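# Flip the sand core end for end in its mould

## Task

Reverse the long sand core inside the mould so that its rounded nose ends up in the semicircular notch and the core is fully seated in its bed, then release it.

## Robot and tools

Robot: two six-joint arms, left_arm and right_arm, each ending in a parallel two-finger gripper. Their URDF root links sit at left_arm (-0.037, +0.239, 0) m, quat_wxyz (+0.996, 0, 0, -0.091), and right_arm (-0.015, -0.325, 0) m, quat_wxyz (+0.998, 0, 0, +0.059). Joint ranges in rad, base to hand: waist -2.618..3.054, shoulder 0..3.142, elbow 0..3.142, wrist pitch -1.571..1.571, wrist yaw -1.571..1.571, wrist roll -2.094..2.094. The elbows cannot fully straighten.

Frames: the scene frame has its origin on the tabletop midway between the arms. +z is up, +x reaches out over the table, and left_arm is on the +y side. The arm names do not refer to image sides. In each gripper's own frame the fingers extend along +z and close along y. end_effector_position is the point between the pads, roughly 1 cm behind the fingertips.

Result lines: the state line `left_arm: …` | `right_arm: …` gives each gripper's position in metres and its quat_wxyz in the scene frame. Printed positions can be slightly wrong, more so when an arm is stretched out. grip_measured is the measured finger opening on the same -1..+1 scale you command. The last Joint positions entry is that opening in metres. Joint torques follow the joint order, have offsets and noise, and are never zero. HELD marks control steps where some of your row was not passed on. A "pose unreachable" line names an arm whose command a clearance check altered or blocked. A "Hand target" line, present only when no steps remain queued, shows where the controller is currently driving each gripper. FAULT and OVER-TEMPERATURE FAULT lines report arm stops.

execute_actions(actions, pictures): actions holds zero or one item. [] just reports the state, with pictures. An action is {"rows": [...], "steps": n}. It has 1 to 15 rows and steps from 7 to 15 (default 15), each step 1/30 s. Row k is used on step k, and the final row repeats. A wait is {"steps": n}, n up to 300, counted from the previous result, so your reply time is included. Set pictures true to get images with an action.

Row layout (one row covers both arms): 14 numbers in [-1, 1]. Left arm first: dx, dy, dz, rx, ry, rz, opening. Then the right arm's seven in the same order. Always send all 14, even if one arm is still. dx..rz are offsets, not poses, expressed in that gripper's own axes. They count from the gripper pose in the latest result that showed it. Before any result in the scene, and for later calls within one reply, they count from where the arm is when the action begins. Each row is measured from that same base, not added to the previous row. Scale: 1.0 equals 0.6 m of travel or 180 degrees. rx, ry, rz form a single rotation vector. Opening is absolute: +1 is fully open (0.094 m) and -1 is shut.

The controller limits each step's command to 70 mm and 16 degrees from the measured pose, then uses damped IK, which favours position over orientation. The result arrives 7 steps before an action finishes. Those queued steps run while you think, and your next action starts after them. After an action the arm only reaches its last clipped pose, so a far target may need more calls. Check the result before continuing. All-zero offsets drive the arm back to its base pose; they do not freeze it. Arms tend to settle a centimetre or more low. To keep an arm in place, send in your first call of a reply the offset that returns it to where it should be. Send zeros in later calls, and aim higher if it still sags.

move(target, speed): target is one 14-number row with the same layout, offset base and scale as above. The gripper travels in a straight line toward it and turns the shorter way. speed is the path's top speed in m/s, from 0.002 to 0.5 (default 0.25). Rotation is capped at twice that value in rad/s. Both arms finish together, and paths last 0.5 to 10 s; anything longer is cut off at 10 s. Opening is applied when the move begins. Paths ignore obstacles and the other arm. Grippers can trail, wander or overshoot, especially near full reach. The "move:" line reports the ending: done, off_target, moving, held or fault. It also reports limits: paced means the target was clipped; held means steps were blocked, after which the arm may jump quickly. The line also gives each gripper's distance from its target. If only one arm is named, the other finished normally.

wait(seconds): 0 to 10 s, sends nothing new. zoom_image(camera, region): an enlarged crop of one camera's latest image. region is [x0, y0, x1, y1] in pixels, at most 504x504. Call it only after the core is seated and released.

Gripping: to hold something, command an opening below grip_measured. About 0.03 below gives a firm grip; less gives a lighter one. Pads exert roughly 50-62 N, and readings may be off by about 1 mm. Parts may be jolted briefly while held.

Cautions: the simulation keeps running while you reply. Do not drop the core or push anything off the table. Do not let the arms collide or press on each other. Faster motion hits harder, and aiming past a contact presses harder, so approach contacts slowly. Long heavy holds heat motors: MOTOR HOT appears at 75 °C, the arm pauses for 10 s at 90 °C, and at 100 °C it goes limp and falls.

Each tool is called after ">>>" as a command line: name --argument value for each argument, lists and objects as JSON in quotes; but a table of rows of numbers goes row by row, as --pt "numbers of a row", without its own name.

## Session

>>> execute_actions --actions '[]'

Scene clock: 0.00 s of 5200.00 s.
left_arm: end_effector_position=(+0.5803, +0.5569, +0.2297) grip_measured=+1.000 end_effector_quat_wxyz=(+0.755, -0.570, +0.300, +0.124) | right_arm: end_effector_position=(+0.1559, -0.1385, +0.1643) grip_measured=+1.000 end_effector_quat_wxyz=(+0.154, -0.080, +0.805, +0.568)
Joint positions: left_arm=[ 0.444  2.763  2.371  0.698 -0.966 -0.67   0.094] | right_arm=[ 0.009  0.869  0.434 -0.406 -1.145  0.414  0.094]
Joint velocities: left_arm=[-0.032  0.002 -0.017  0.007 -0.007  0.037  0.   ] | right_arm=[-0.002  0.002 -0.007 -0.066  0.037 -0.066  0.   ]
Joint torques (N m, as the arm reports them, + toward a larger angle): no reading
Motor temperatures (°C, as the motors report them): left_arm=[30 33 29 30 30 28] | right_arm=[28 28 29 29 29 29]
Hand target (left_arm): +0.580, +0.556, +0.240; +0.758, -0.568, +0.297, +0.121
Hand target (right_arm): +0.155, -0.138, +0.168; +0.156, -0.085, +0.802, +0.571
camera_calibration (this result's frames):
cam_left_wrist: T_world_to_cam=[[0.669786, -0.338504, 0.66091, -0.348841], [0.237247, -0.745844, -0.622439, 0.424868], [0.703634, 0.573699, -0.419247, -0.527277], [0, 0, 0, 1]] pos_world=[0.50386, 0.5013, 0.273948]
cam_right_wrist: T_world_to_cam=[[0.416346, -0.376587, -0.827549, 0.00786642], [-0.867982, -0.435592, -0.238466, 0.144566], [-0.270671, 0.817583, -0.508228, 0.342971], [0, 0, 0, 1]] pos_world=[0.215038, -0.214472, 0.215291]

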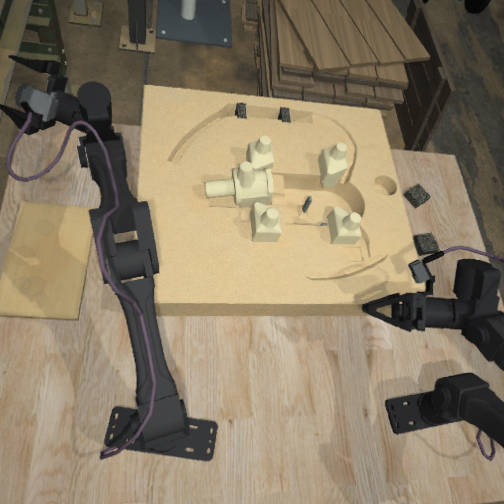

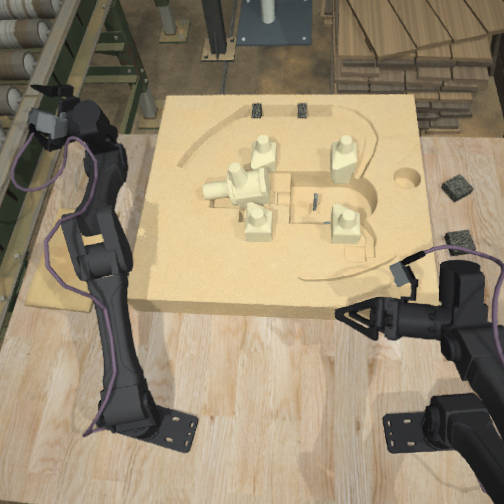

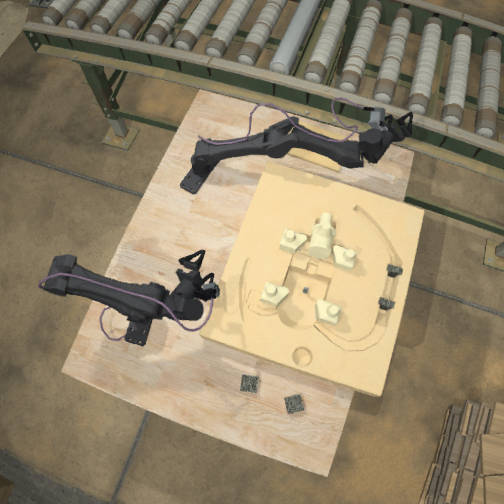

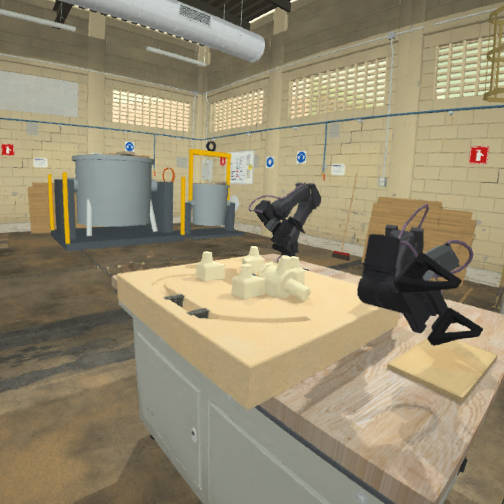

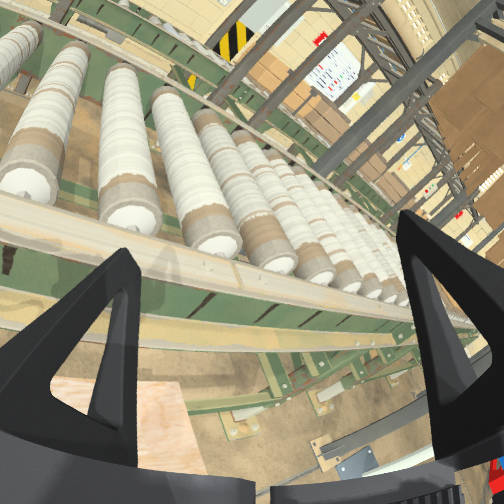

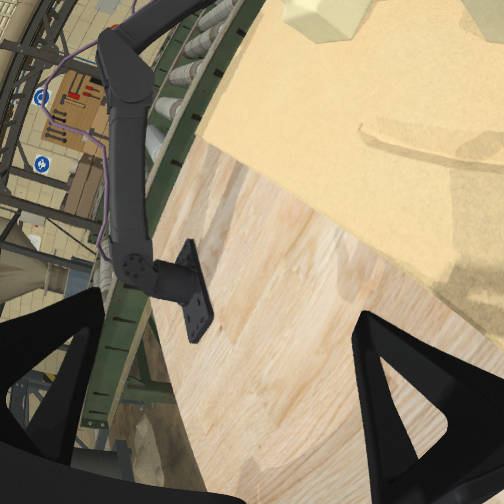

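>>> move --target '[-0.094,-0.130,-0.786,0.204,0.5445,0.348,0.3,0,0,0,0,0,0,1]' --speed 0.4

Scene clock: 4.20 s of 5200.00 s.
left_arm: end_effector_position=(+0.4334, +0.0995, +0.2367) grip_measured=+0.303 end_effector_quat_wxyz=(+0.236, -0.050, +0.967, -0.078) | right_arm: end_effector_position=(+0.1559, -0.1385, +0.1643) grip_measured=+1.000 end_effector_quat_wxyz=(+0.154, -0.080, +0.805, +0.568)
Joint positions: left_arm=[-0.113  2.041  2.21  -1.237 -0.014 -0.396  0.061] | right_arm=[ 0.009  0.869  0.434 -0.406 -1.145  0.414  0.094]
Joint velocities: left_arm=[ 0.007  0.012 -0.022 -0.051 -0.022  0.022  0.001] | right_arm=[-0.002  0.002  0.022  0.037 -0.051 -0.037  0.   ]
Joint torques (N m, as the arm reports them, + toward a larger angle): left_arm=[-0.18 -9.98  9.63  1.15  0.13  0.04] | right_arm=[ 0.   -0.57  6.84  1.11 -0.38  0.02]
Motor temperatures (°C, as the motors report them): left_arm=[30 36 30 31 30 28] | right_arm=[28 28 30 30 29 29]
Hand target (left_arm): +0.434, +0.096, +0.243; +0.241, -0.045, +0.966, -0.084
Hand target (right_arm): +0.156, -0.138, +0.164; +0.154, -0.080, +0.805, +0.568
Off the commanded pose (left_arm): 0.008 m, 3 deg.
Off the commanded pose (right_arm): 0.000 m, 0 deg.
Kept back: nothing.
move: off_target (left_arm)
camera_calibration (this result's frames):
cam_left_wrist: T_world_to_cam=[[-0.10465, -0.991072, 0.0826143, 0.127527], [-0.940677, 0.125603, 0.315199, 0.324728], [-0.322762, -0.0447279, -0.945423, 0.472339], [0, 0, 0, 1]] pos_world=[0.471263, 0.106729, 0.33367]
cam_right_wrist: T_world_to_cam=[[0.416346, -0.376587, -0.827549, 0.00786642], [-0.867982, -0.435592, -0.238466, 0.144566], [-0.270671, 0.817583, -0.508228, 0.342971], [0, 0, 0, 1]] pos_world=[0.215038, -0.214472, 0.215291]

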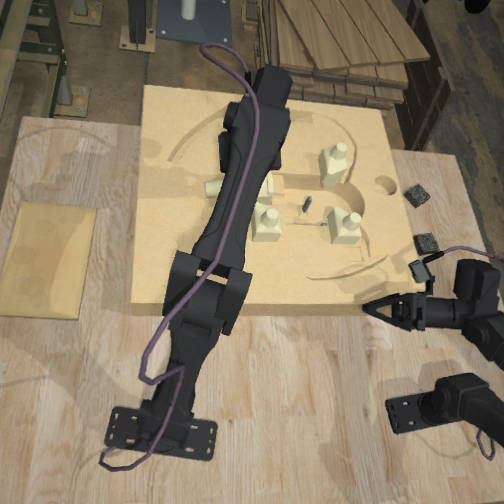

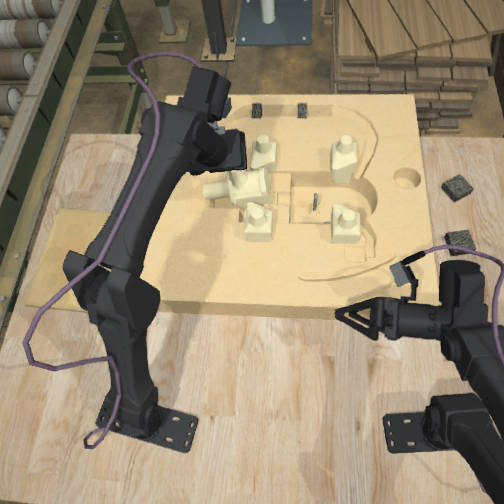

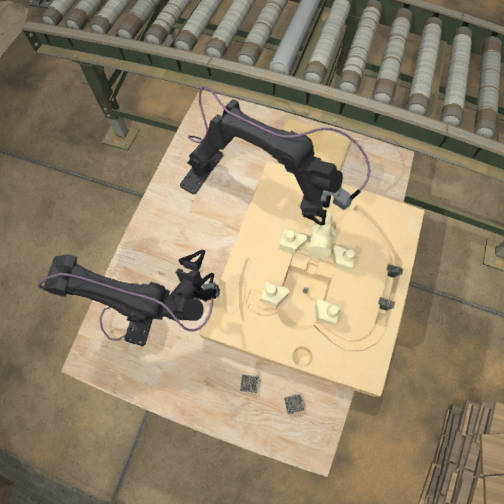

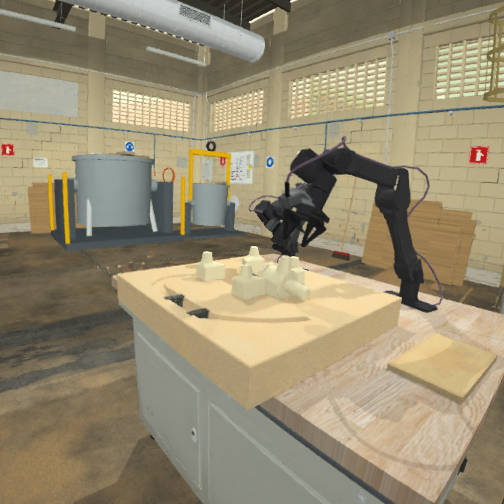

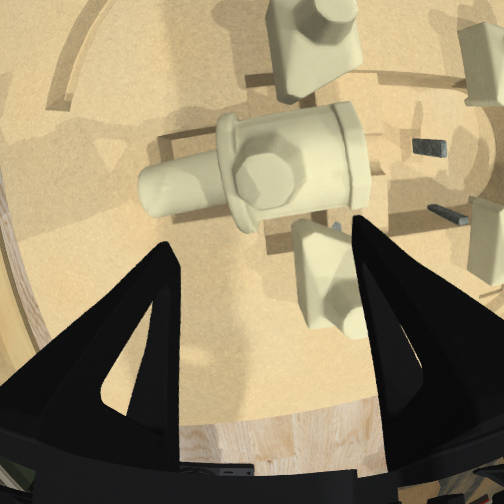

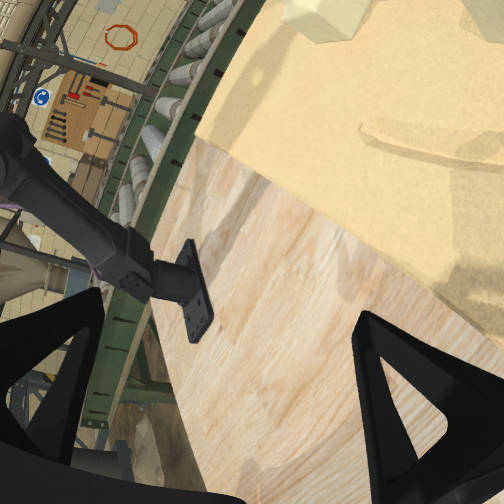

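>>> move --target '[0.017,-0.009,0.105,0.003,-0.008,0.006,0.15,0,0,0,0,0,0,1]' --speed 0.15

Scene clock: 5.73 s of 5200.00 s.
left_arm: end_effector_position=(+0.4546, +0.0874, +0.1785) grip_measured=+0.153 end_effector_quat_wxyz=(+0.247, -0.045, +0.964, -0.083) | right_arm: end_effector_position=(+0.1559, -0.1385, +0.1643) grip_measured=+1.000 end_effector_quat_wxyz=(+0.154, -0.080, +0.805, +0.568)
Joint positions: left_arm=[-0.123  2.046  1.965 -0.963 -0.013 -0.396  0.054] | right_arm=[ 0.009  0.869  0.434 -0.406 -1.145  0.414  0.094]
Joint velocities: left_arm=[-0.002  0.002 -0.012  0.007 -0.007  0.007 -0.001] | right_arm=[-0.017  0.007  0.012 -0.037  0.051  0.007  0.   ]
Joint torques (N m, as the arm reports them, + toward a larger angle): left_arm=[ -0.65 -11.13   6.52   1.37  -0.11   0.03] | right_arm=[ 0.01 -0.57  6.84  1.12 -0.38  0.02]
Motor temperatures (°C, as the motors report them): left_arm=[30 36 30 31 30 28] | right_arm=[28 28 30 30 29 29]
Hand target (left_arm): +0.454, +0.086, +0.178; +0.249, -0.041, +0.964, -0.080
Hand target (right_arm): +0.156, -0.138, +0.164; +0.154, -0.080, +0.805, +0.568
Off the commanded pose (left_arm): 0.003 m, 1 deg.
Off the commanded pose (right_arm): 0.000 m, 0 deg.
Kept back: nothing.
move: done
camera_calibration (this result's frames):
cam_left_wrist: T_world_to_cam=[[-0.117245, -0.989275, 0.0871112, 0.127353], [-0.946, 0.137948, 0.29335, 0.369886], [-0.302221, -0.0480133, -0.952028, 0.415704], [0, 0, 0, 1]] pos_world=[0.490478, 0.0949213, 0.276161]
cam_right_wrist: T_world_to_cam=[[0.416346, -0.376587, -0.827549, 0.00786642], [-0.867982, -0.435592, -0.238466, 0.144566], [-0.270671, 0.817583, -0.508228, 0.342971], [0, 0, 0, 1]] pos_world=[0.215038, -0.214472, 0.215291]

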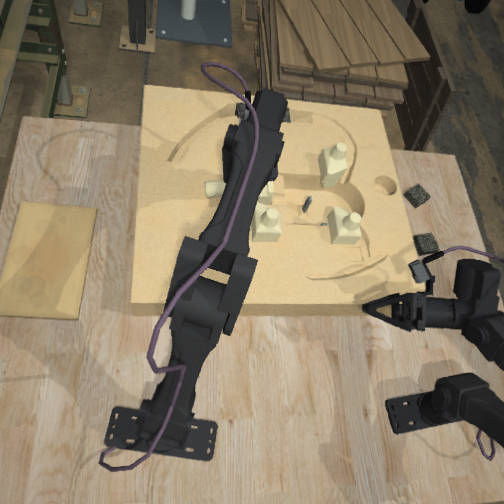

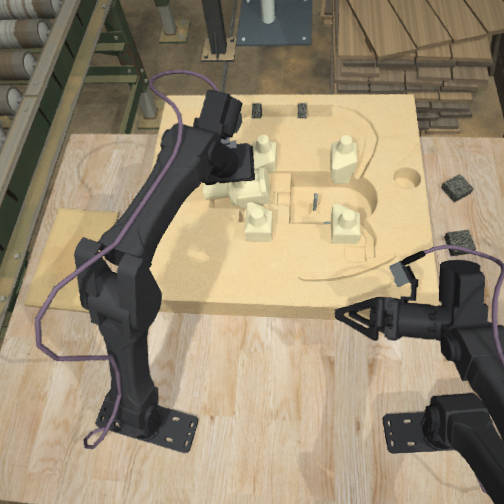

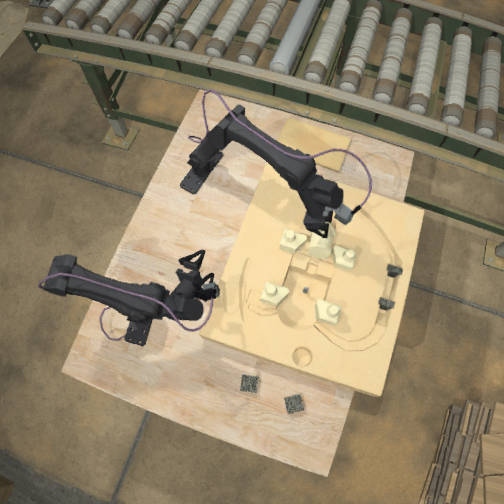

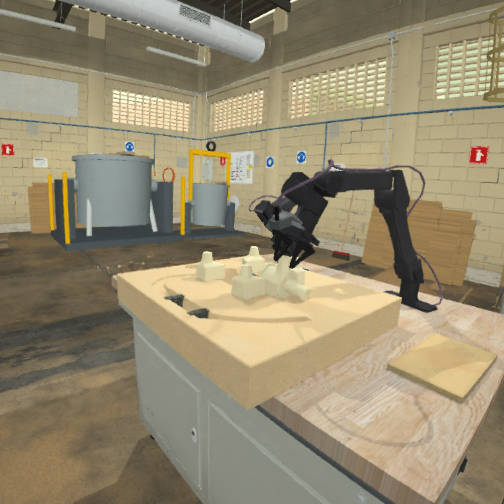

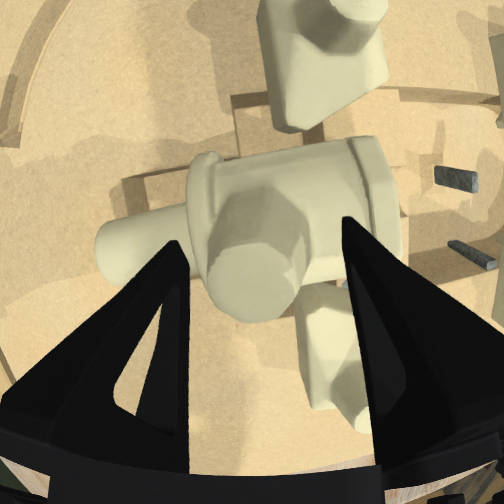

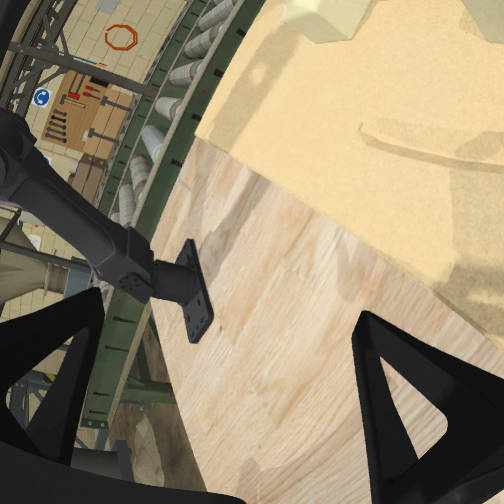

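>>> execute_actions --actions '[{"rows":[[0.006,0.006,0.007,0,0,0,0,0,0,0,0,0,0,1]],"steps":10}]'

>>> execute_actions --actions '[{"steps":12}]'

Scene clock: 6.17 s of 5200.00 s.
left_arm: end_effector_position=(+0.4546, +0.0874, +0.1746) grip_measured=+0.006 end_effector_quat_wxyz=(+0.246, -0.045, +0.965, -0.083) | right_arm: end_effector_position=(+0.1559, -0.1385, +0.1643) grip_measured=+1.000 end_effector_quat_wxyz=(+0.154, -0.080, +0.805, +0.568)
Joint positions: left_arm=[-0.123  2.044  1.947 -0.949 -0.013 -0.396  0.047] | right_arm=[ 0.009  0.869  0.434 -0.406 -1.145  0.414  0.094]
Joint velocities: left_arm=[-0.002  0.007 -0.203  0.081 -0.007  0.037 -0.007] | right_arm=[-0.012  0.002  0.002 -0.051 -0.022 -0.022  0.   ]
Joint torques (N m, as the arm reports them, + toward a larger angle): left_arm=[  0.5  -11.49   6.3    1.3    0.03   0.02] | right_arm=[ 0.02 -0.58  6.83  1.11 -0.38  0.02]
Motor temperatures (°C, as the motors report them): left_arm=[30 36 30 31 30 28] | right_arm=[28 28 30 30 29 29]
Steps of this call (steps 1 to 10: nothing new was sent; steps 11 to 13: the first 3 steps of this action). Readings (end_effector_position):
11: left_arm (+0.4550, +0.0873, +0.1777) | right_arm (+0.1559, -0.1385, +0.1643)
12: left_arm (+0.4550, +0.0873, +0.1765) | right_arm (+0.1559, -0.1385, +0.1643)
13: the state above

Scene clock: 6.57 s of 5200.00 s.
left_arm: end_effector_position=(+0.4551, +0.0873, +0.1724) grip_measured=+0.003 end_effector_quat_wxyz=(+0.247, -0.045, +0.965, -0.083) | right_arm: end_effector_position=(+0.1559, -0.1385, +0.1643) grip_measured=+1.000 end_effector_quat_wxyz=(+0.154, -0.080, +0.805, +0.568)
Joint positions: left_arm=[-0.123  2.044  1.938 -0.939 -0.014 -0.395  0.047] | right_arm=[ 0.009  0.869  0.434 -0.406 -1.145  0.414  0.094]
Joint velocities: left_arm=[-0.002 -0.007 -0.012 -0.022  0.022 -0.037 -0.001] | right_arm=[ 0.012  0.007  0.007 -0.037 -0.007 -0.007  0.   ]
Joint torques (N m, as the arm reports them, + toward a larger angle): left_arm=[  0.53 -11.66   6.01   1.33   0.03   0.01] | right_arm=[ 0.   -0.57  6.84  1.11 -0.38  0.02]
Motor temperatures (°C, as the motors report them): left_arm=[30 36 30 31 30 28] | right_arm=[28 28 30 30 29 29]
Hand target (left_arm): +0.453, +0.090, +0.173; +0.246, -0.045, +0.964, -0.083
Hand target (right_arm): +0.156, -0.138, +0.164; +0.154, -0.080, +0.805, +0.568
Off the commanded pose (left_arm): 0.003 m, 0 deg.
Off the commanded pose (right_arm): 0.000 m, 0 deg.
Kept back: nothing.
Steps of this call (steps 1 to 7: the last 7 steps of your previous action; steps 8 to 12: nothing new was sent). Readings (end_effector_position):
1: left_arm (+0.4538, +0.0877, +0.1725) | right_arm (+0.1559, -0.1385, +0.1643)
2: left_arm (+0.4541, +0.0877, +0.1718) | right_arm (+0.1559, -0.1385, +0.1643)
4: left_arm (+0.4547, +0.0875, +0.1722) | right_arm (+0.1559, -0.1385, +0.1643)
8: left_arm (+0.4550, +0.0874, +0.1724) | right_arm (+0.1559, -0.1385, +0.1643)
12: the state above

>>> execute_actions --actions '[{"rows":[[0.001,0.004,-0.005,0,0,0,-0.07,0,0,0,0,0,0,1],[0.001,0.004,-0.005,0,0,0,-0.12,0,0,0,0,0,0,1],[0.001,0.004,-0.005,0,0,0,-0.16,0,0,0,0,0,0,1],[0.001,0.004,-0.005,0,0,0,-0.19,0,0,0,0,0,0,1],[0.001,0.004,-0.005,0,0,0,-0.22,0,0,0,0,0,0,1],[0.001,0.004,-0.005,0,0,0,-0.24,0,0,0,0,0,0,1],[0.001,0.004,-0.005,0,0,0,-0.26,0,0,0,0,0,0,1],[0.001,0.004,-0.005,0,0,0,-0.28,0,0,0,0,0,0,1],[0.001,0.004,-0.005,0,0,0,-0.3,0,0,0,0,0,0,1],[0.001,0.004,-0.005,0,0,0,-0.33,0,0,0,0,0,0,1],[0.001,0.004,-0.005,0,0,0,-0.37,0,0,0,0,0,0,1]],"steps":11}]'

>>> execute_actions --actions '[{"steps":12}]' --pictures true

Scene clock: 7.33 s of 5200.00 s.
left_arm: end_effector_position=(+0.4551, +0.0873, +0.1724) grip_measured=-0.171 end_effector_quat_wxyz=(+0.247, -0.045, +0.965, -0.083) | right_arm: end_effector_position=(+0.1559, -0.1385, +0.1643) grip_measured=+1.000 end_effector_quat_wxyz=(+0.154, -0.080, +0.805, +0.568)
Joint positions: left_arm=[-0.123  2.044  1.938 -0.939 -0.014 -0.395  0.039] | right_arm=[ 0.009  0.869  0.434 -0.406 -1.145  0.414  0.094]
Joint velocities: left_arm=[-0.017 -0.007 -0.032 -0.022 -0.022 -0.007 -0.033] | right_arm=[-0.012  0.017 -0.007 -0.022 -0.066 -0.051  0.   ]
Joint torques (N m, as the arm reports them, + toward a larger angle): left_arm=[  0.46 -11.61   6.66   1.25   0.02   0.  ] | right_arm=[ 0.   -0.57  6.84  1.11 -0.38  0.02]
Motor temperatures (°C, as the motors report them): left_arm=[30 36 30 31 30 28] | right_arm=[28 28 30 30 29 29]
Steps of this call (steps 1 to 19: nothing new was sent; steps 20 to 23: the first 4 steps of this action). Readings (end_effector_position):
20: left_arm (+0.4551, +0.0873, +0.1724) | right_arm (+0.1559, -0.1385, +0.1643)
21: left_arm (+0.4551, +0.0873, +0.1724) | right_arm (+0.1559, -0.1385, +0.1643)
23: the state above

Scene clock: 7.73 s of 5200.00 s.
left_arm: end_effector_position=(+0.4551, +0.0883, +0.1722) grip_measured=-0.297 end_effector_quat_wxyz=(+0.246, -0.046, +0.965, -0.082) | right_arm: end_effector_position=(+0.1559, -0.1385, +0.1643) grip_measured=+1.000 end_effector_quat_wxyz=(+0.154, -0.080, +0.805, +0.568)
Joint positions: left_arm=[-0.122  2.044  1.938 -0.94  -0.015 -0.395  0.033] | right_arm=[ 0.009  0.869  0.434 -0.406 -1.145  0.414  0.094]
Joint velocities: left_arm=[-0.007 -0.007  0.002  0.007 -0.022 -0.022 -0.   ] | right_arm=[ 0.007 -0.002 -0.002 -0.051 -0.037 -0.007  0.   ]
Joint torques (N m, as the arm reports them, + toward a larger angle): left_arm=[  0.3  -11.61   6.67   1.25   0.07   0.02] | right_arm=[ 0.01 -0.57  6.85  1.12 -0.38  0.02]
Motor temperatures (°C, as the motors report them): left_arm=[30 37 30 31 30 28] | right_arm=[28 28 30 30 29 29]
Hand target (left_arm): +0.453, +0.090, +0.174; +0.246, -0.045, +0.965, -0.083
Hand target (right_arm): +0.156, -0.138, +0.164; +0.154, -0.080, +0.805, +0.568
Off the commanded pose (left_arm): 0.003 m, 0 deg.
Off the commanded pose (right_arm): 0.000 m, 0 deg.
Kept back: nothing.
Steps of this call (steps 1 to 7: the last 7 steps of your previous action; steps 8 to 12: nothing new was sent). Readings (end_effector_position):
1: left_arm (+0.4551, +0.0875, +0.1724) | right_arm (+0.1559, -0.1385, +0.1643)
2: left_arm (+0.4551, +0.0879, +0.1723) | right_arm (+0.1559, -0.1385, +0.1643)
4: left_arm (+0.4552, +0.0883, +0.1723) | right_arm (+0.1559, -0.1385, +0.1643)
8: left_arm (+0.4551, +0.0883, +0.1722) | right_arm (+0.1559, -0.1385, +0.1643)
12: the state above
camera_calibration (this result's frames):
cam_left_wrist: T_world_to_cam=[[-0.115533, -0.989708, 0.0844414, 0.128565], [-0.945894, 0.135571, 0.294796, 0.37191], [-0.30321, -0.0458138, -0.951822, 0.410161], [0, 0, 0, 1]] pos_world=[0.491006, 0.095613, 0.269906]
cam_right_wrist: T_world_to_cam=[[0.416346, -0.376587, -0.827549, 0.00786642], [-0.867982, -0.435592, -0.238466, 0.144566], [-0.270671, 0.817583, -0.508228, 0.342971], [0, 0, 0, 1]] pos_world=[0.215038, -0.214472, 0.215291]

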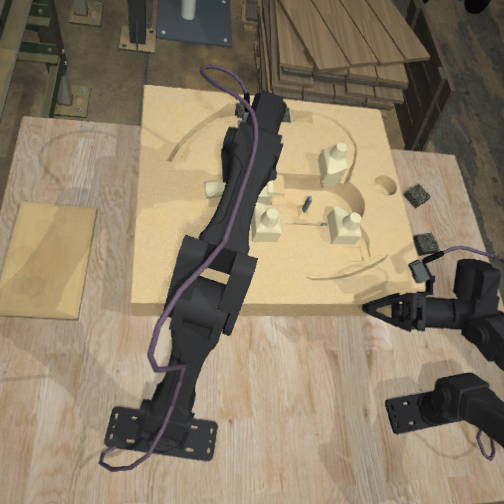

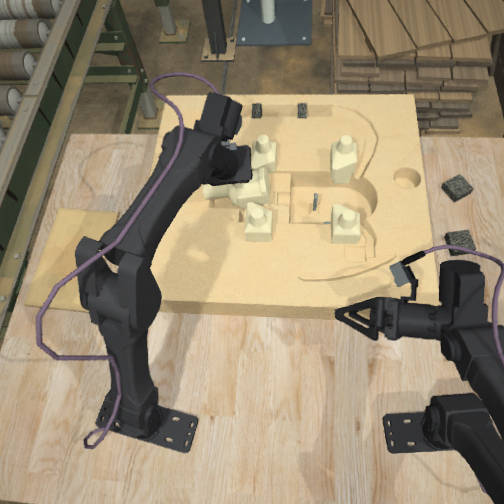

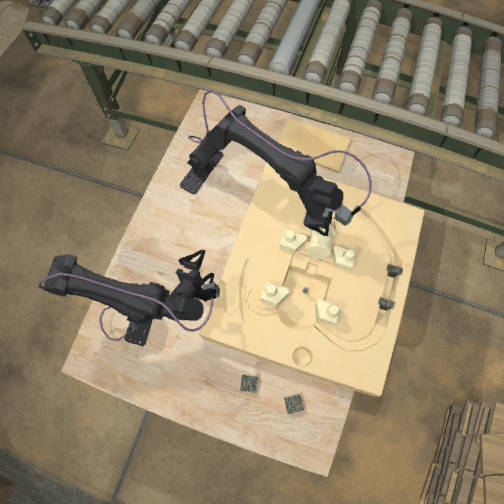

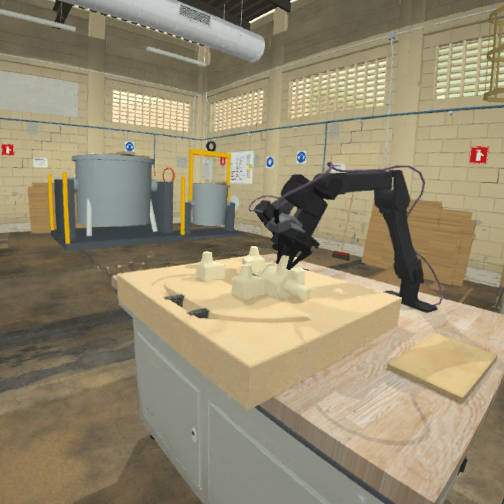

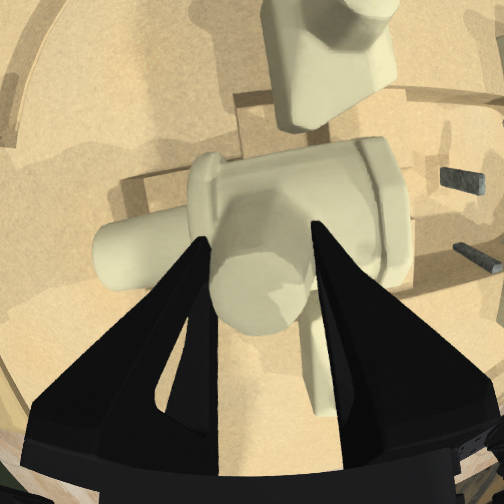

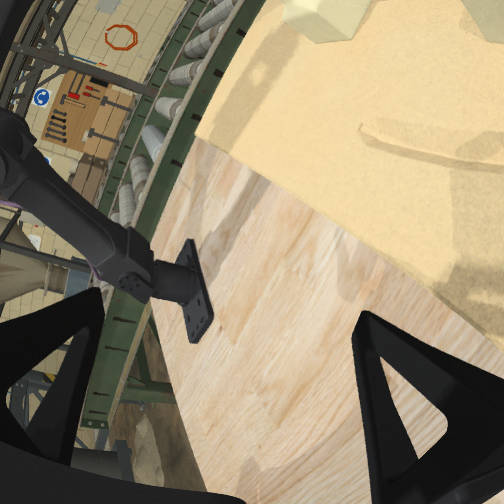

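>>> move --target '[-0.118,0.013,-0.161,-0.025,-0.055,0.013,-0.37,0,0,0,0,0,0,1]' --speed 0.09

Scene clock: 10.03 s of 5200.00 s.
left_arm: end_effector_position=(+0.4515, +0.1126, +0.2398) grip_measured=-0.297 end_effector_quat_wxyz=(+0.251, -0.033, +0.967, -0.023) | right_arm: end_effector_position=(+0.1559, -0.1385, +0.1643) grip_measured=+1.000 end_effector_quat_wxyz=(+0.154, -0.080, +0.805, +0.568)
Joint positions: left_arm=[-0.113  2.14   2.378 -1.311 -0.116 -0.336  0.033] | right_arm=[ 0.009  0.869  0.434 -0.406 -1.145  0.414  0.094]
Joint velocities: left_arm=[ 0.007 -0.007  0.032 -0.051 -0.007  0.022  0.002] | right_arm=[ 0.007  0.007 -0.002  0.081 -0.037  0.022  0.   ]
Joint torques (N m, as the arm reports them, + toward a larger angle): left_arm=[  0.74 -13.92  11.65   1.88  -0.35   0.03] | right_arm=[ 0.   -0.57  6.84  1.11 -0.38  0.02]
Motor temperatures (°C, as the motors report them): left_arm=[30 38 31 32 30 28] | right_arm=[28 28 30 31 29 29]
Hand target (left_arm): +0.465, +0.117, +0.289; +0.329, -0.042, +0.943, -0.036
Hand target (right_arm): +0.156, -0.138, +0.164; +0.154, -0.080, +0.805, +0.568
Off the commanded pose (left_arm): 0.052 m, 9 deg.
Off the commanded pose (right_arm): 0.000 m, 0 deg.
Kept back: nothing.
move: off_target (left_arm)
camera_calibration (this result's frames):
cam_left_wrist: T_world_to_cam=[[-0.110047, -0.993287, -0.0356491, 0.173173], [-0.948127, 0.0941464, 0.303631, 0.348894], [-0.298236, 0.0672135, -0.952123, 0.45959], [0, 0, 0, 1]] pos_world=[0.48692, 0.108272, 0.337825]
cam_right_wrist: T_world_to_cam=[[0.416346, -0.376587, -0.827549, 0.00786642], [-0.867982, -0.435592, -0.238466, 0.144566], [-0.270671, 0.817583, -0.508228, 0.342971], [0, 0, 0, 1]] pos_world=[0.215038, -0.214472, 0.215291]

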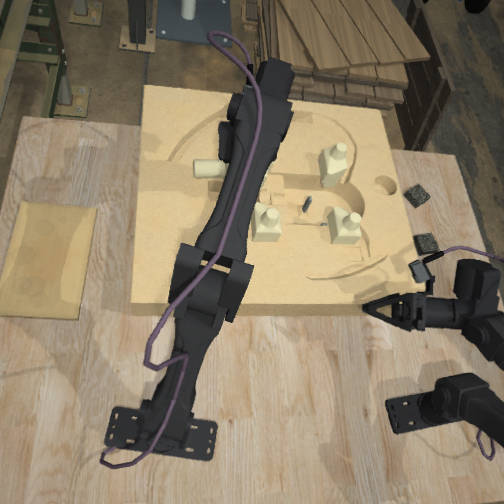

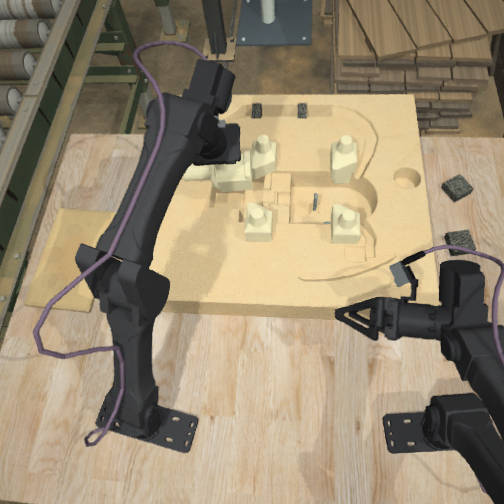

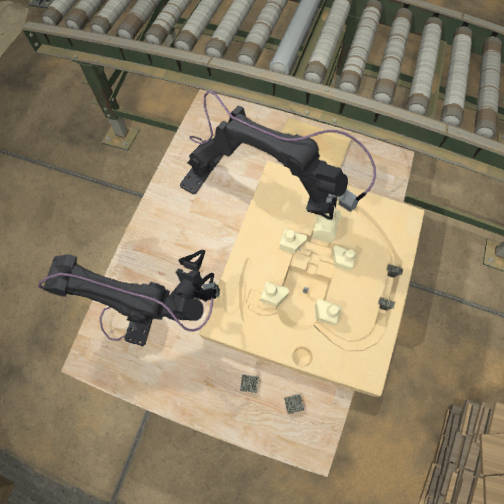

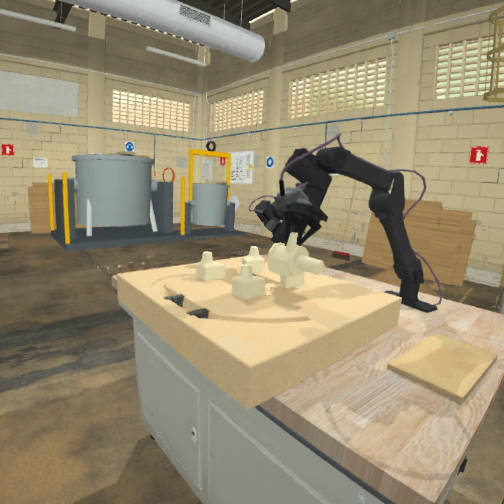

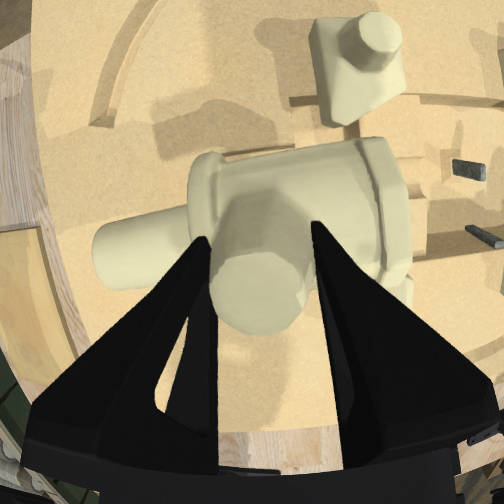

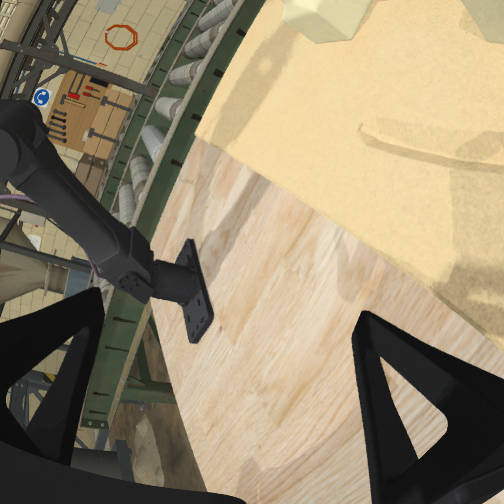

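>>> execute_actions --actions '[{"rows":[[-0.065,0.008,-0.056,0,-0.052,0,-0.37,0,0,0,0,0,0,1],[-0.065,0.014,-0.057,0,-0.052,0,-0.37,0,0,0,0,0,0,1],[-0.065,0.021,-0.058,0,-0.052,0,-0.37,0,0,0,0,0,0,1],[-0.065,0.029,-0.059,0,-0.052,0,-0.37,0,0,0,0,0,0,1],[-0.065,0.037,-0.06,0,-0.052,0,-0.37,0,0,0,0,0,0,1],[-0.065,0.045,-0.061,0,-0.052,0,-0.37,0,0,0,0,0,0,1],[-0.065,0.053,-0.062,0,-0.052,0,-0.37,0,0,0,0,0,0,1],[-0.065,0.061,-0.063,0,-0.052,0,-0.37,0,0,0,0,0,0,1],[-0.065,0.069,-0.064,0,-0.052,0,-0.37,0,0,0,0,0,0,1],[-0.065,0.077,-0.065,0,-0.052,0,-0.37,0,0,0,0,0,0,1],[-0.065,0.085,-0.066,0,-0.052,0,-0.37,0,0,0,0,0,0,1],[-0.065,0.093,-0.067,0,-0.052,0,-0.37,0,0,0,0,0,0,1],[-0.065,0.101,-0.068,0,-0.052,0,-0.37,0,0,0,0,0,0,1],[-0.065,0.108,-0.069,0,-0.052,0,-0.37,0,0,0,0,0,0,1],[-0.065,0.114,-0.07,0,-0.052,0,-0.37,0,0,0,0,0,0,1]]}]'

>>> move --target '[0.168,0.459,-0.19,-0.196,-0.039,-0.285,-0.37,0,0,0,0,0,0,1]' --speed 0.28

Scene clock: 11.10 s of 5200.00 s.
left_arm: end_effector_position=(+0.4533, +0.1321, +0.2398) grip_measured=-0.297 end_effector_quat_wxyz=(+0.251, -0.029, +0.967, -0.012) | right_arm: end_effector_position=(+0.1559, -0.1385, +0.1643) grip_measured=+1.000 end_effector_quat_wxyz=(+0.154, -0.080, +0.805, +0.568)
Joint positions: left_arm=[-0.075  2.126  2.356 -1.305 -0.116 -0.289  0.033] | right_arm=[ 0.009  0.869  0.434 -0.406 -1.145  0.414  0.094]
Joint velocities: left_arm=[ 0.33  -0.198 -0.305  0.022  0.066  0.154  0.   ] | right_arm=[-0.002 -0.007 -0.022 -0.007  0.022  0.007  0.   ]
Joint torques (N m, as the arm reports them, + toward a larger angle): left_arm=[  1.79 -15.92   8.31   1.85  -0.27   0.05] | right_arm=[ 0.   -0.57  6.83  1.11 -0.38  0.02]
Motor temperatures (°C, as the motors report them): left_arm=[30 38 31 32 30 28] | right_arm=[28 28 31 31 29 29]
Steps of this call (steps 1 to 24: nothing new was sent; steps 25 to 32: the first 8 steps of this action). Readings (end_effector_position):
25: left_arm (+0.4515, +0.1129, +0.2398) | right_arm (+0.1559, -0.1385, +0.1643)
26: left_arm (+0.4515, +0.1133, +0.2398) | right_arm (+0.1559, -0.1385, +0.1643)
28: left_arm (+0.4521, +0.1160, +0.2397) | right_arm (+0.1559, -0.1385, +0.1643)
32: the state above

Scene clock: 14.80 s of 5200.00 s.
left_arm: end_effector_position=(+0.2798, +0.4423, +0.2598) grip_measured=-0.297 end_effector_quat_wxyz=(+0.200, -0.514, +0.819, +0.156) | right_arm: end_effector_position=(+0.1559, -0.1385, +0.1643) grip_measured=+1.000 end_effector_quat_wxyz=(+0.154, -0.080, +0.805, +0.568)
Joint positions: left_arm=[ 0.578  1.704  1.873 -1.375 -0.371 -0.657  0.033] | right_arm=[ 0.009  0.869  0.434 -0.406 -1.145  0.414  0.094]
Joint velocities: left_arm=[ 0.017 -0.022  0.017 -0.007 -0.007  0.022  0.   ] | right_arm=[ 0.007 -0.017 -0.012 -0.037 -0.022 -0.007  0.   ]
Joint torques (N m, as the arm reports them, + toward a larger angle): left_arm=[-0.41 -9.84 11.19  1.5  -0.89 -0.05] | right_arm=[ 0.01 -0.57  6.84  1.11 -0.38  0.03]
Motor temperatures (°C, as the motors report them): left_arm=[30 39 31 32 30 28] | right_arm=[28 28 31 31 29 29]
Hand target (left_arm): +0.286, +0.453, +0.296; +0.266, -0.521, +0.793, +0.171
Hand target (right_arm): +0.156, -0.138, +0.164; +0.154, -0.080, +0.805, +0.568
Off your previous action's commanded pose (left_arm): 0.050 m, 10 deg at its last step (step 7 of this call).
Off your previous action's commanded pose (right_arm): 0.000 m, 0 deg at its last step (step 7 of this call).
Off the commanded pose (left_arm): 0.035 m, 8 deg.
Off the commanded pose (right_arm): 0.000 m, 0 deg.
Kept back: nothing.
move: off_target (left_arm)
camera_calibration (this result's frames):
cam_left_wrist: T_world_to_cam=[[0.816098, -0.559115, -0.146201, 0.0600599], [-0.498052, -0.808762, 0.312807, 0.420028], [-0.293137, -0.182466, -0.938497, 0.510766], [0, 0, 0, 1]] pos_world=[0.309905, 0.466481, 0.356745]
cam_right_wrist: T_world_to_cam=[[0.416346, -0.376587, -0.827549, 0.00786642], [-0.867982, -0.435592, -0.238466, 0.144566], [-0.270671, 0.817583, -0.508228, 0.342971], [0, 0, 0, 1]] pos_world=[0.215038, -0.214472, 0.215291]

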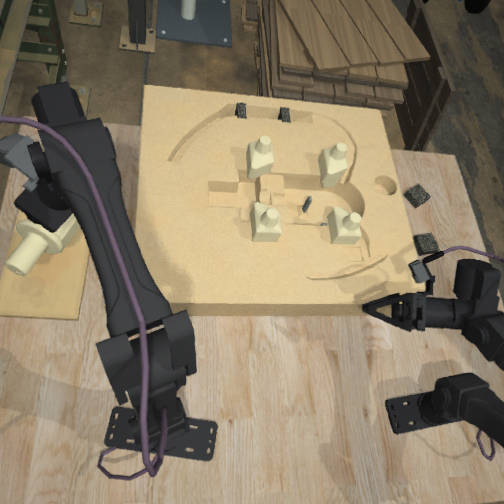

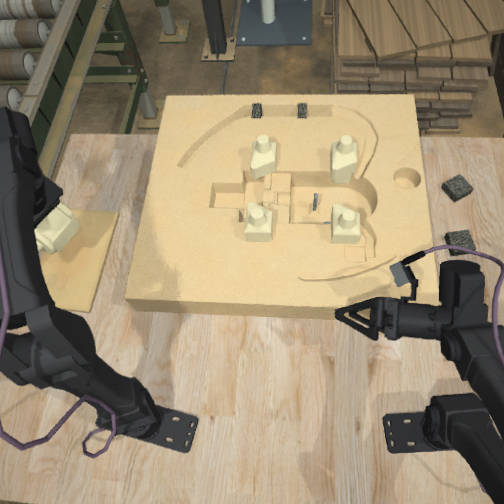

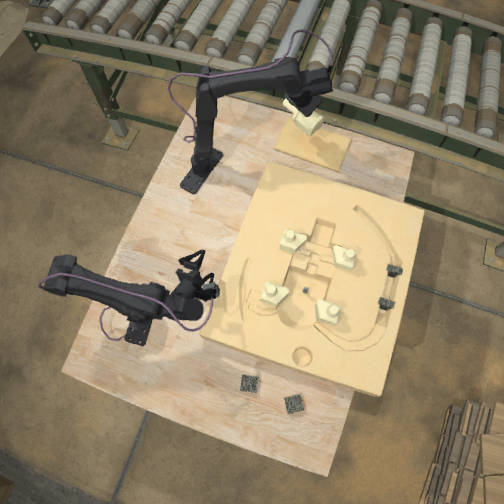

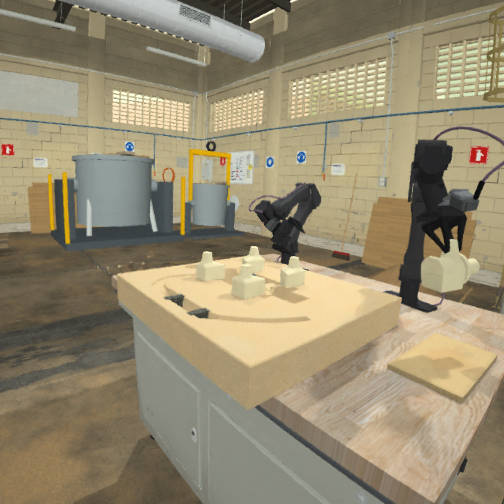

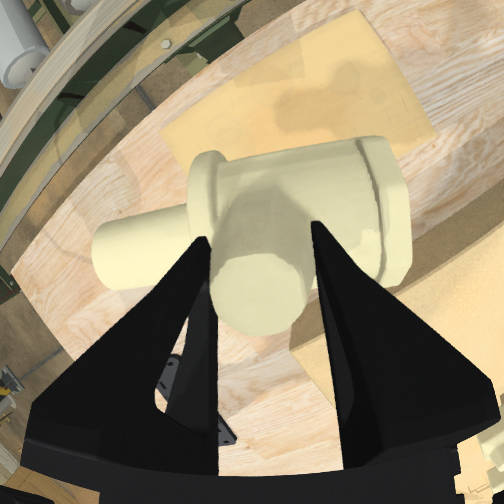

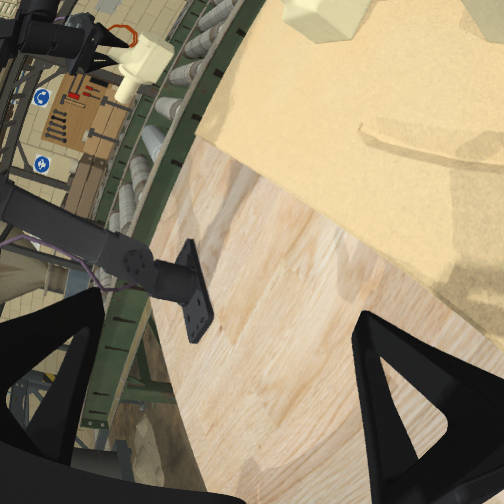

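>>> move --target '[0.042,0.044,0.1855,-0.146,-0.016,-0.314,-0.37,0,0,0,0,0,0,1]' --speed 0.3

Scene clock: 17.67 s of 5200.00 s.
left_arm: end_effector_position=(+0.2662, +0.4720, +0.1245) grip_measured=-0.297 end_effector_quat_wxyz=(-0.114, +0.869, -0.432, -0.215) | right_arm: end_effector_position=(+0.1559, -0.1385, +0.1643) grip_measured=+1.000 end_effector_quat_wxyz=(+0.154, -0.080, +0.805, +0.568)
Joint positions: left_arm=[ 0.617  2.059  1.818 -1.429 -0.482 -1.81   0.033] | right_arm=[ 0.009  0.869  0.434 -0.406 -1.145  0.414  0.094]
Joint velocities: left_arm=[-0.007  0.002  0.012 -0.095  0.051 -0.066  0.001] | right_arm=[ 0.002  0.002  0.002  0.022 -0.037 -0.007  0.   ]
Joint torques (N m, as the arm reports them, + toward a larger angle): left_arm=[  0.56 -12.    10.84  -0.05  -1.24  -0.08] | right_arm=[ 0.01 -0.57  6.84  1.11 -0.38  0.02]
Motor temperatures (°C, as the motors report them): left_arm=[30 40 32 32 30 28] | right_arm=[28 28 31 31 29 29]
Hand target (left_arm): +0.263, +0.486, +0.153; -0.155, +0.865, -0.417, -0.231
Hand target (right_arm): +0.156, -0.138, +0.164; +0.154, -0.080, +0.805, +0.568
Off the commanded pose (left_arm): 0.031 m, 5 deg.
Off the commanded pose (right_arm): 0.000 m, 0 deg.
Kept back: nothing.
move: off_target (left_arm)
camera_calibration (this result's frames):
cam_left_wrist: T_world_to_cam=[[0.88387, 0.460499, -0.0819462, -0.439291], [0.460533, -0.826179, 0.324559, 0.231187], [0.0817568, -0.324607, -0.942309, 0.352963], [0, 0, 0, 1]] pos_world=[0.25295, 0.507869, 0.221568]
cam_right_wrist: T_world_to_cam=[[0.416346, -0.376587, -0.827549, 0.00786642], [-0.867982, -0.435592, -0.238466, 0.144566], [-0.270671, 0.817583, -0.508228, 0.342971], [0, 0, 0, 1]] pos_world=[0.215038, -0.214472, 0.215291]

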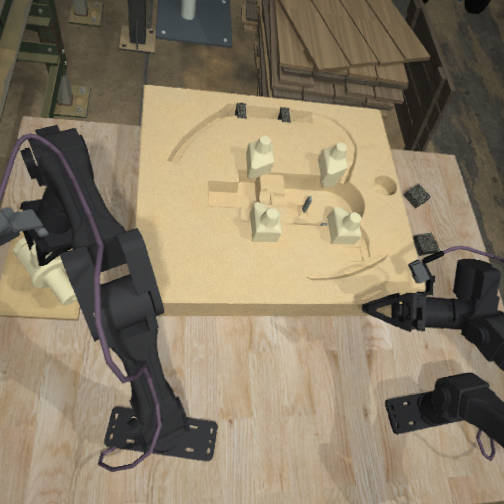

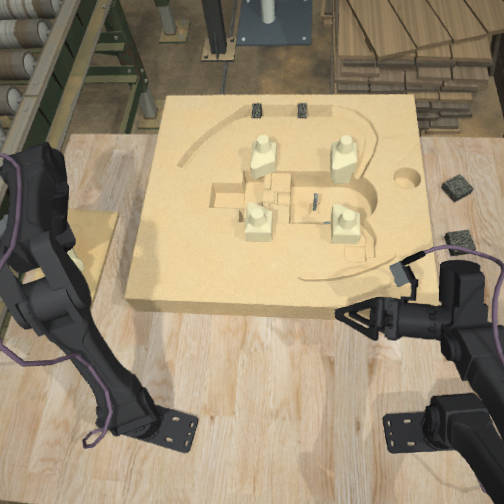

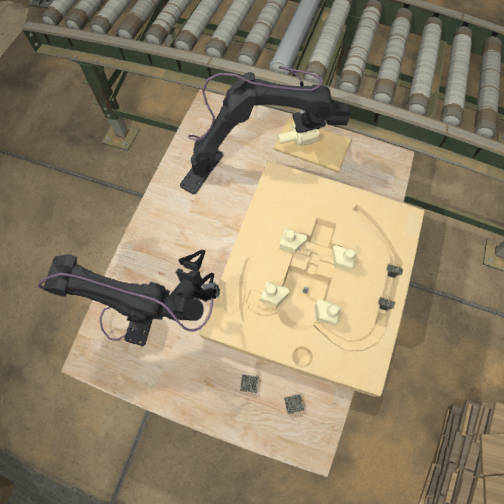

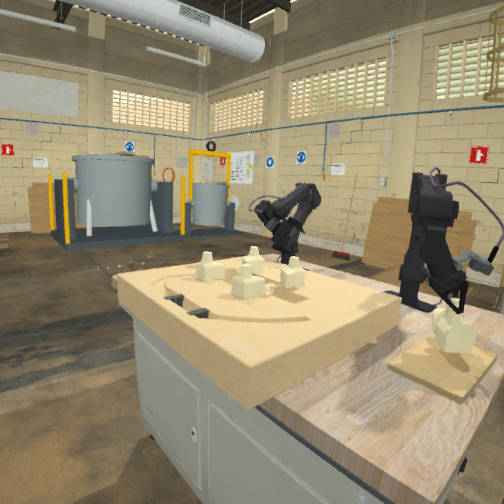

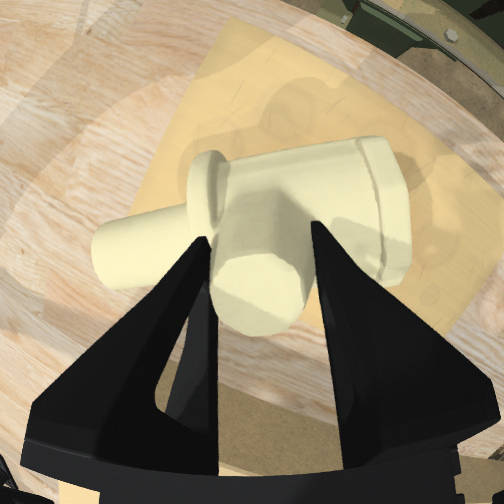

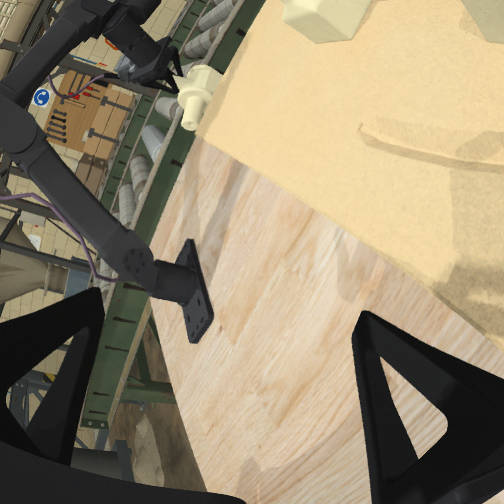

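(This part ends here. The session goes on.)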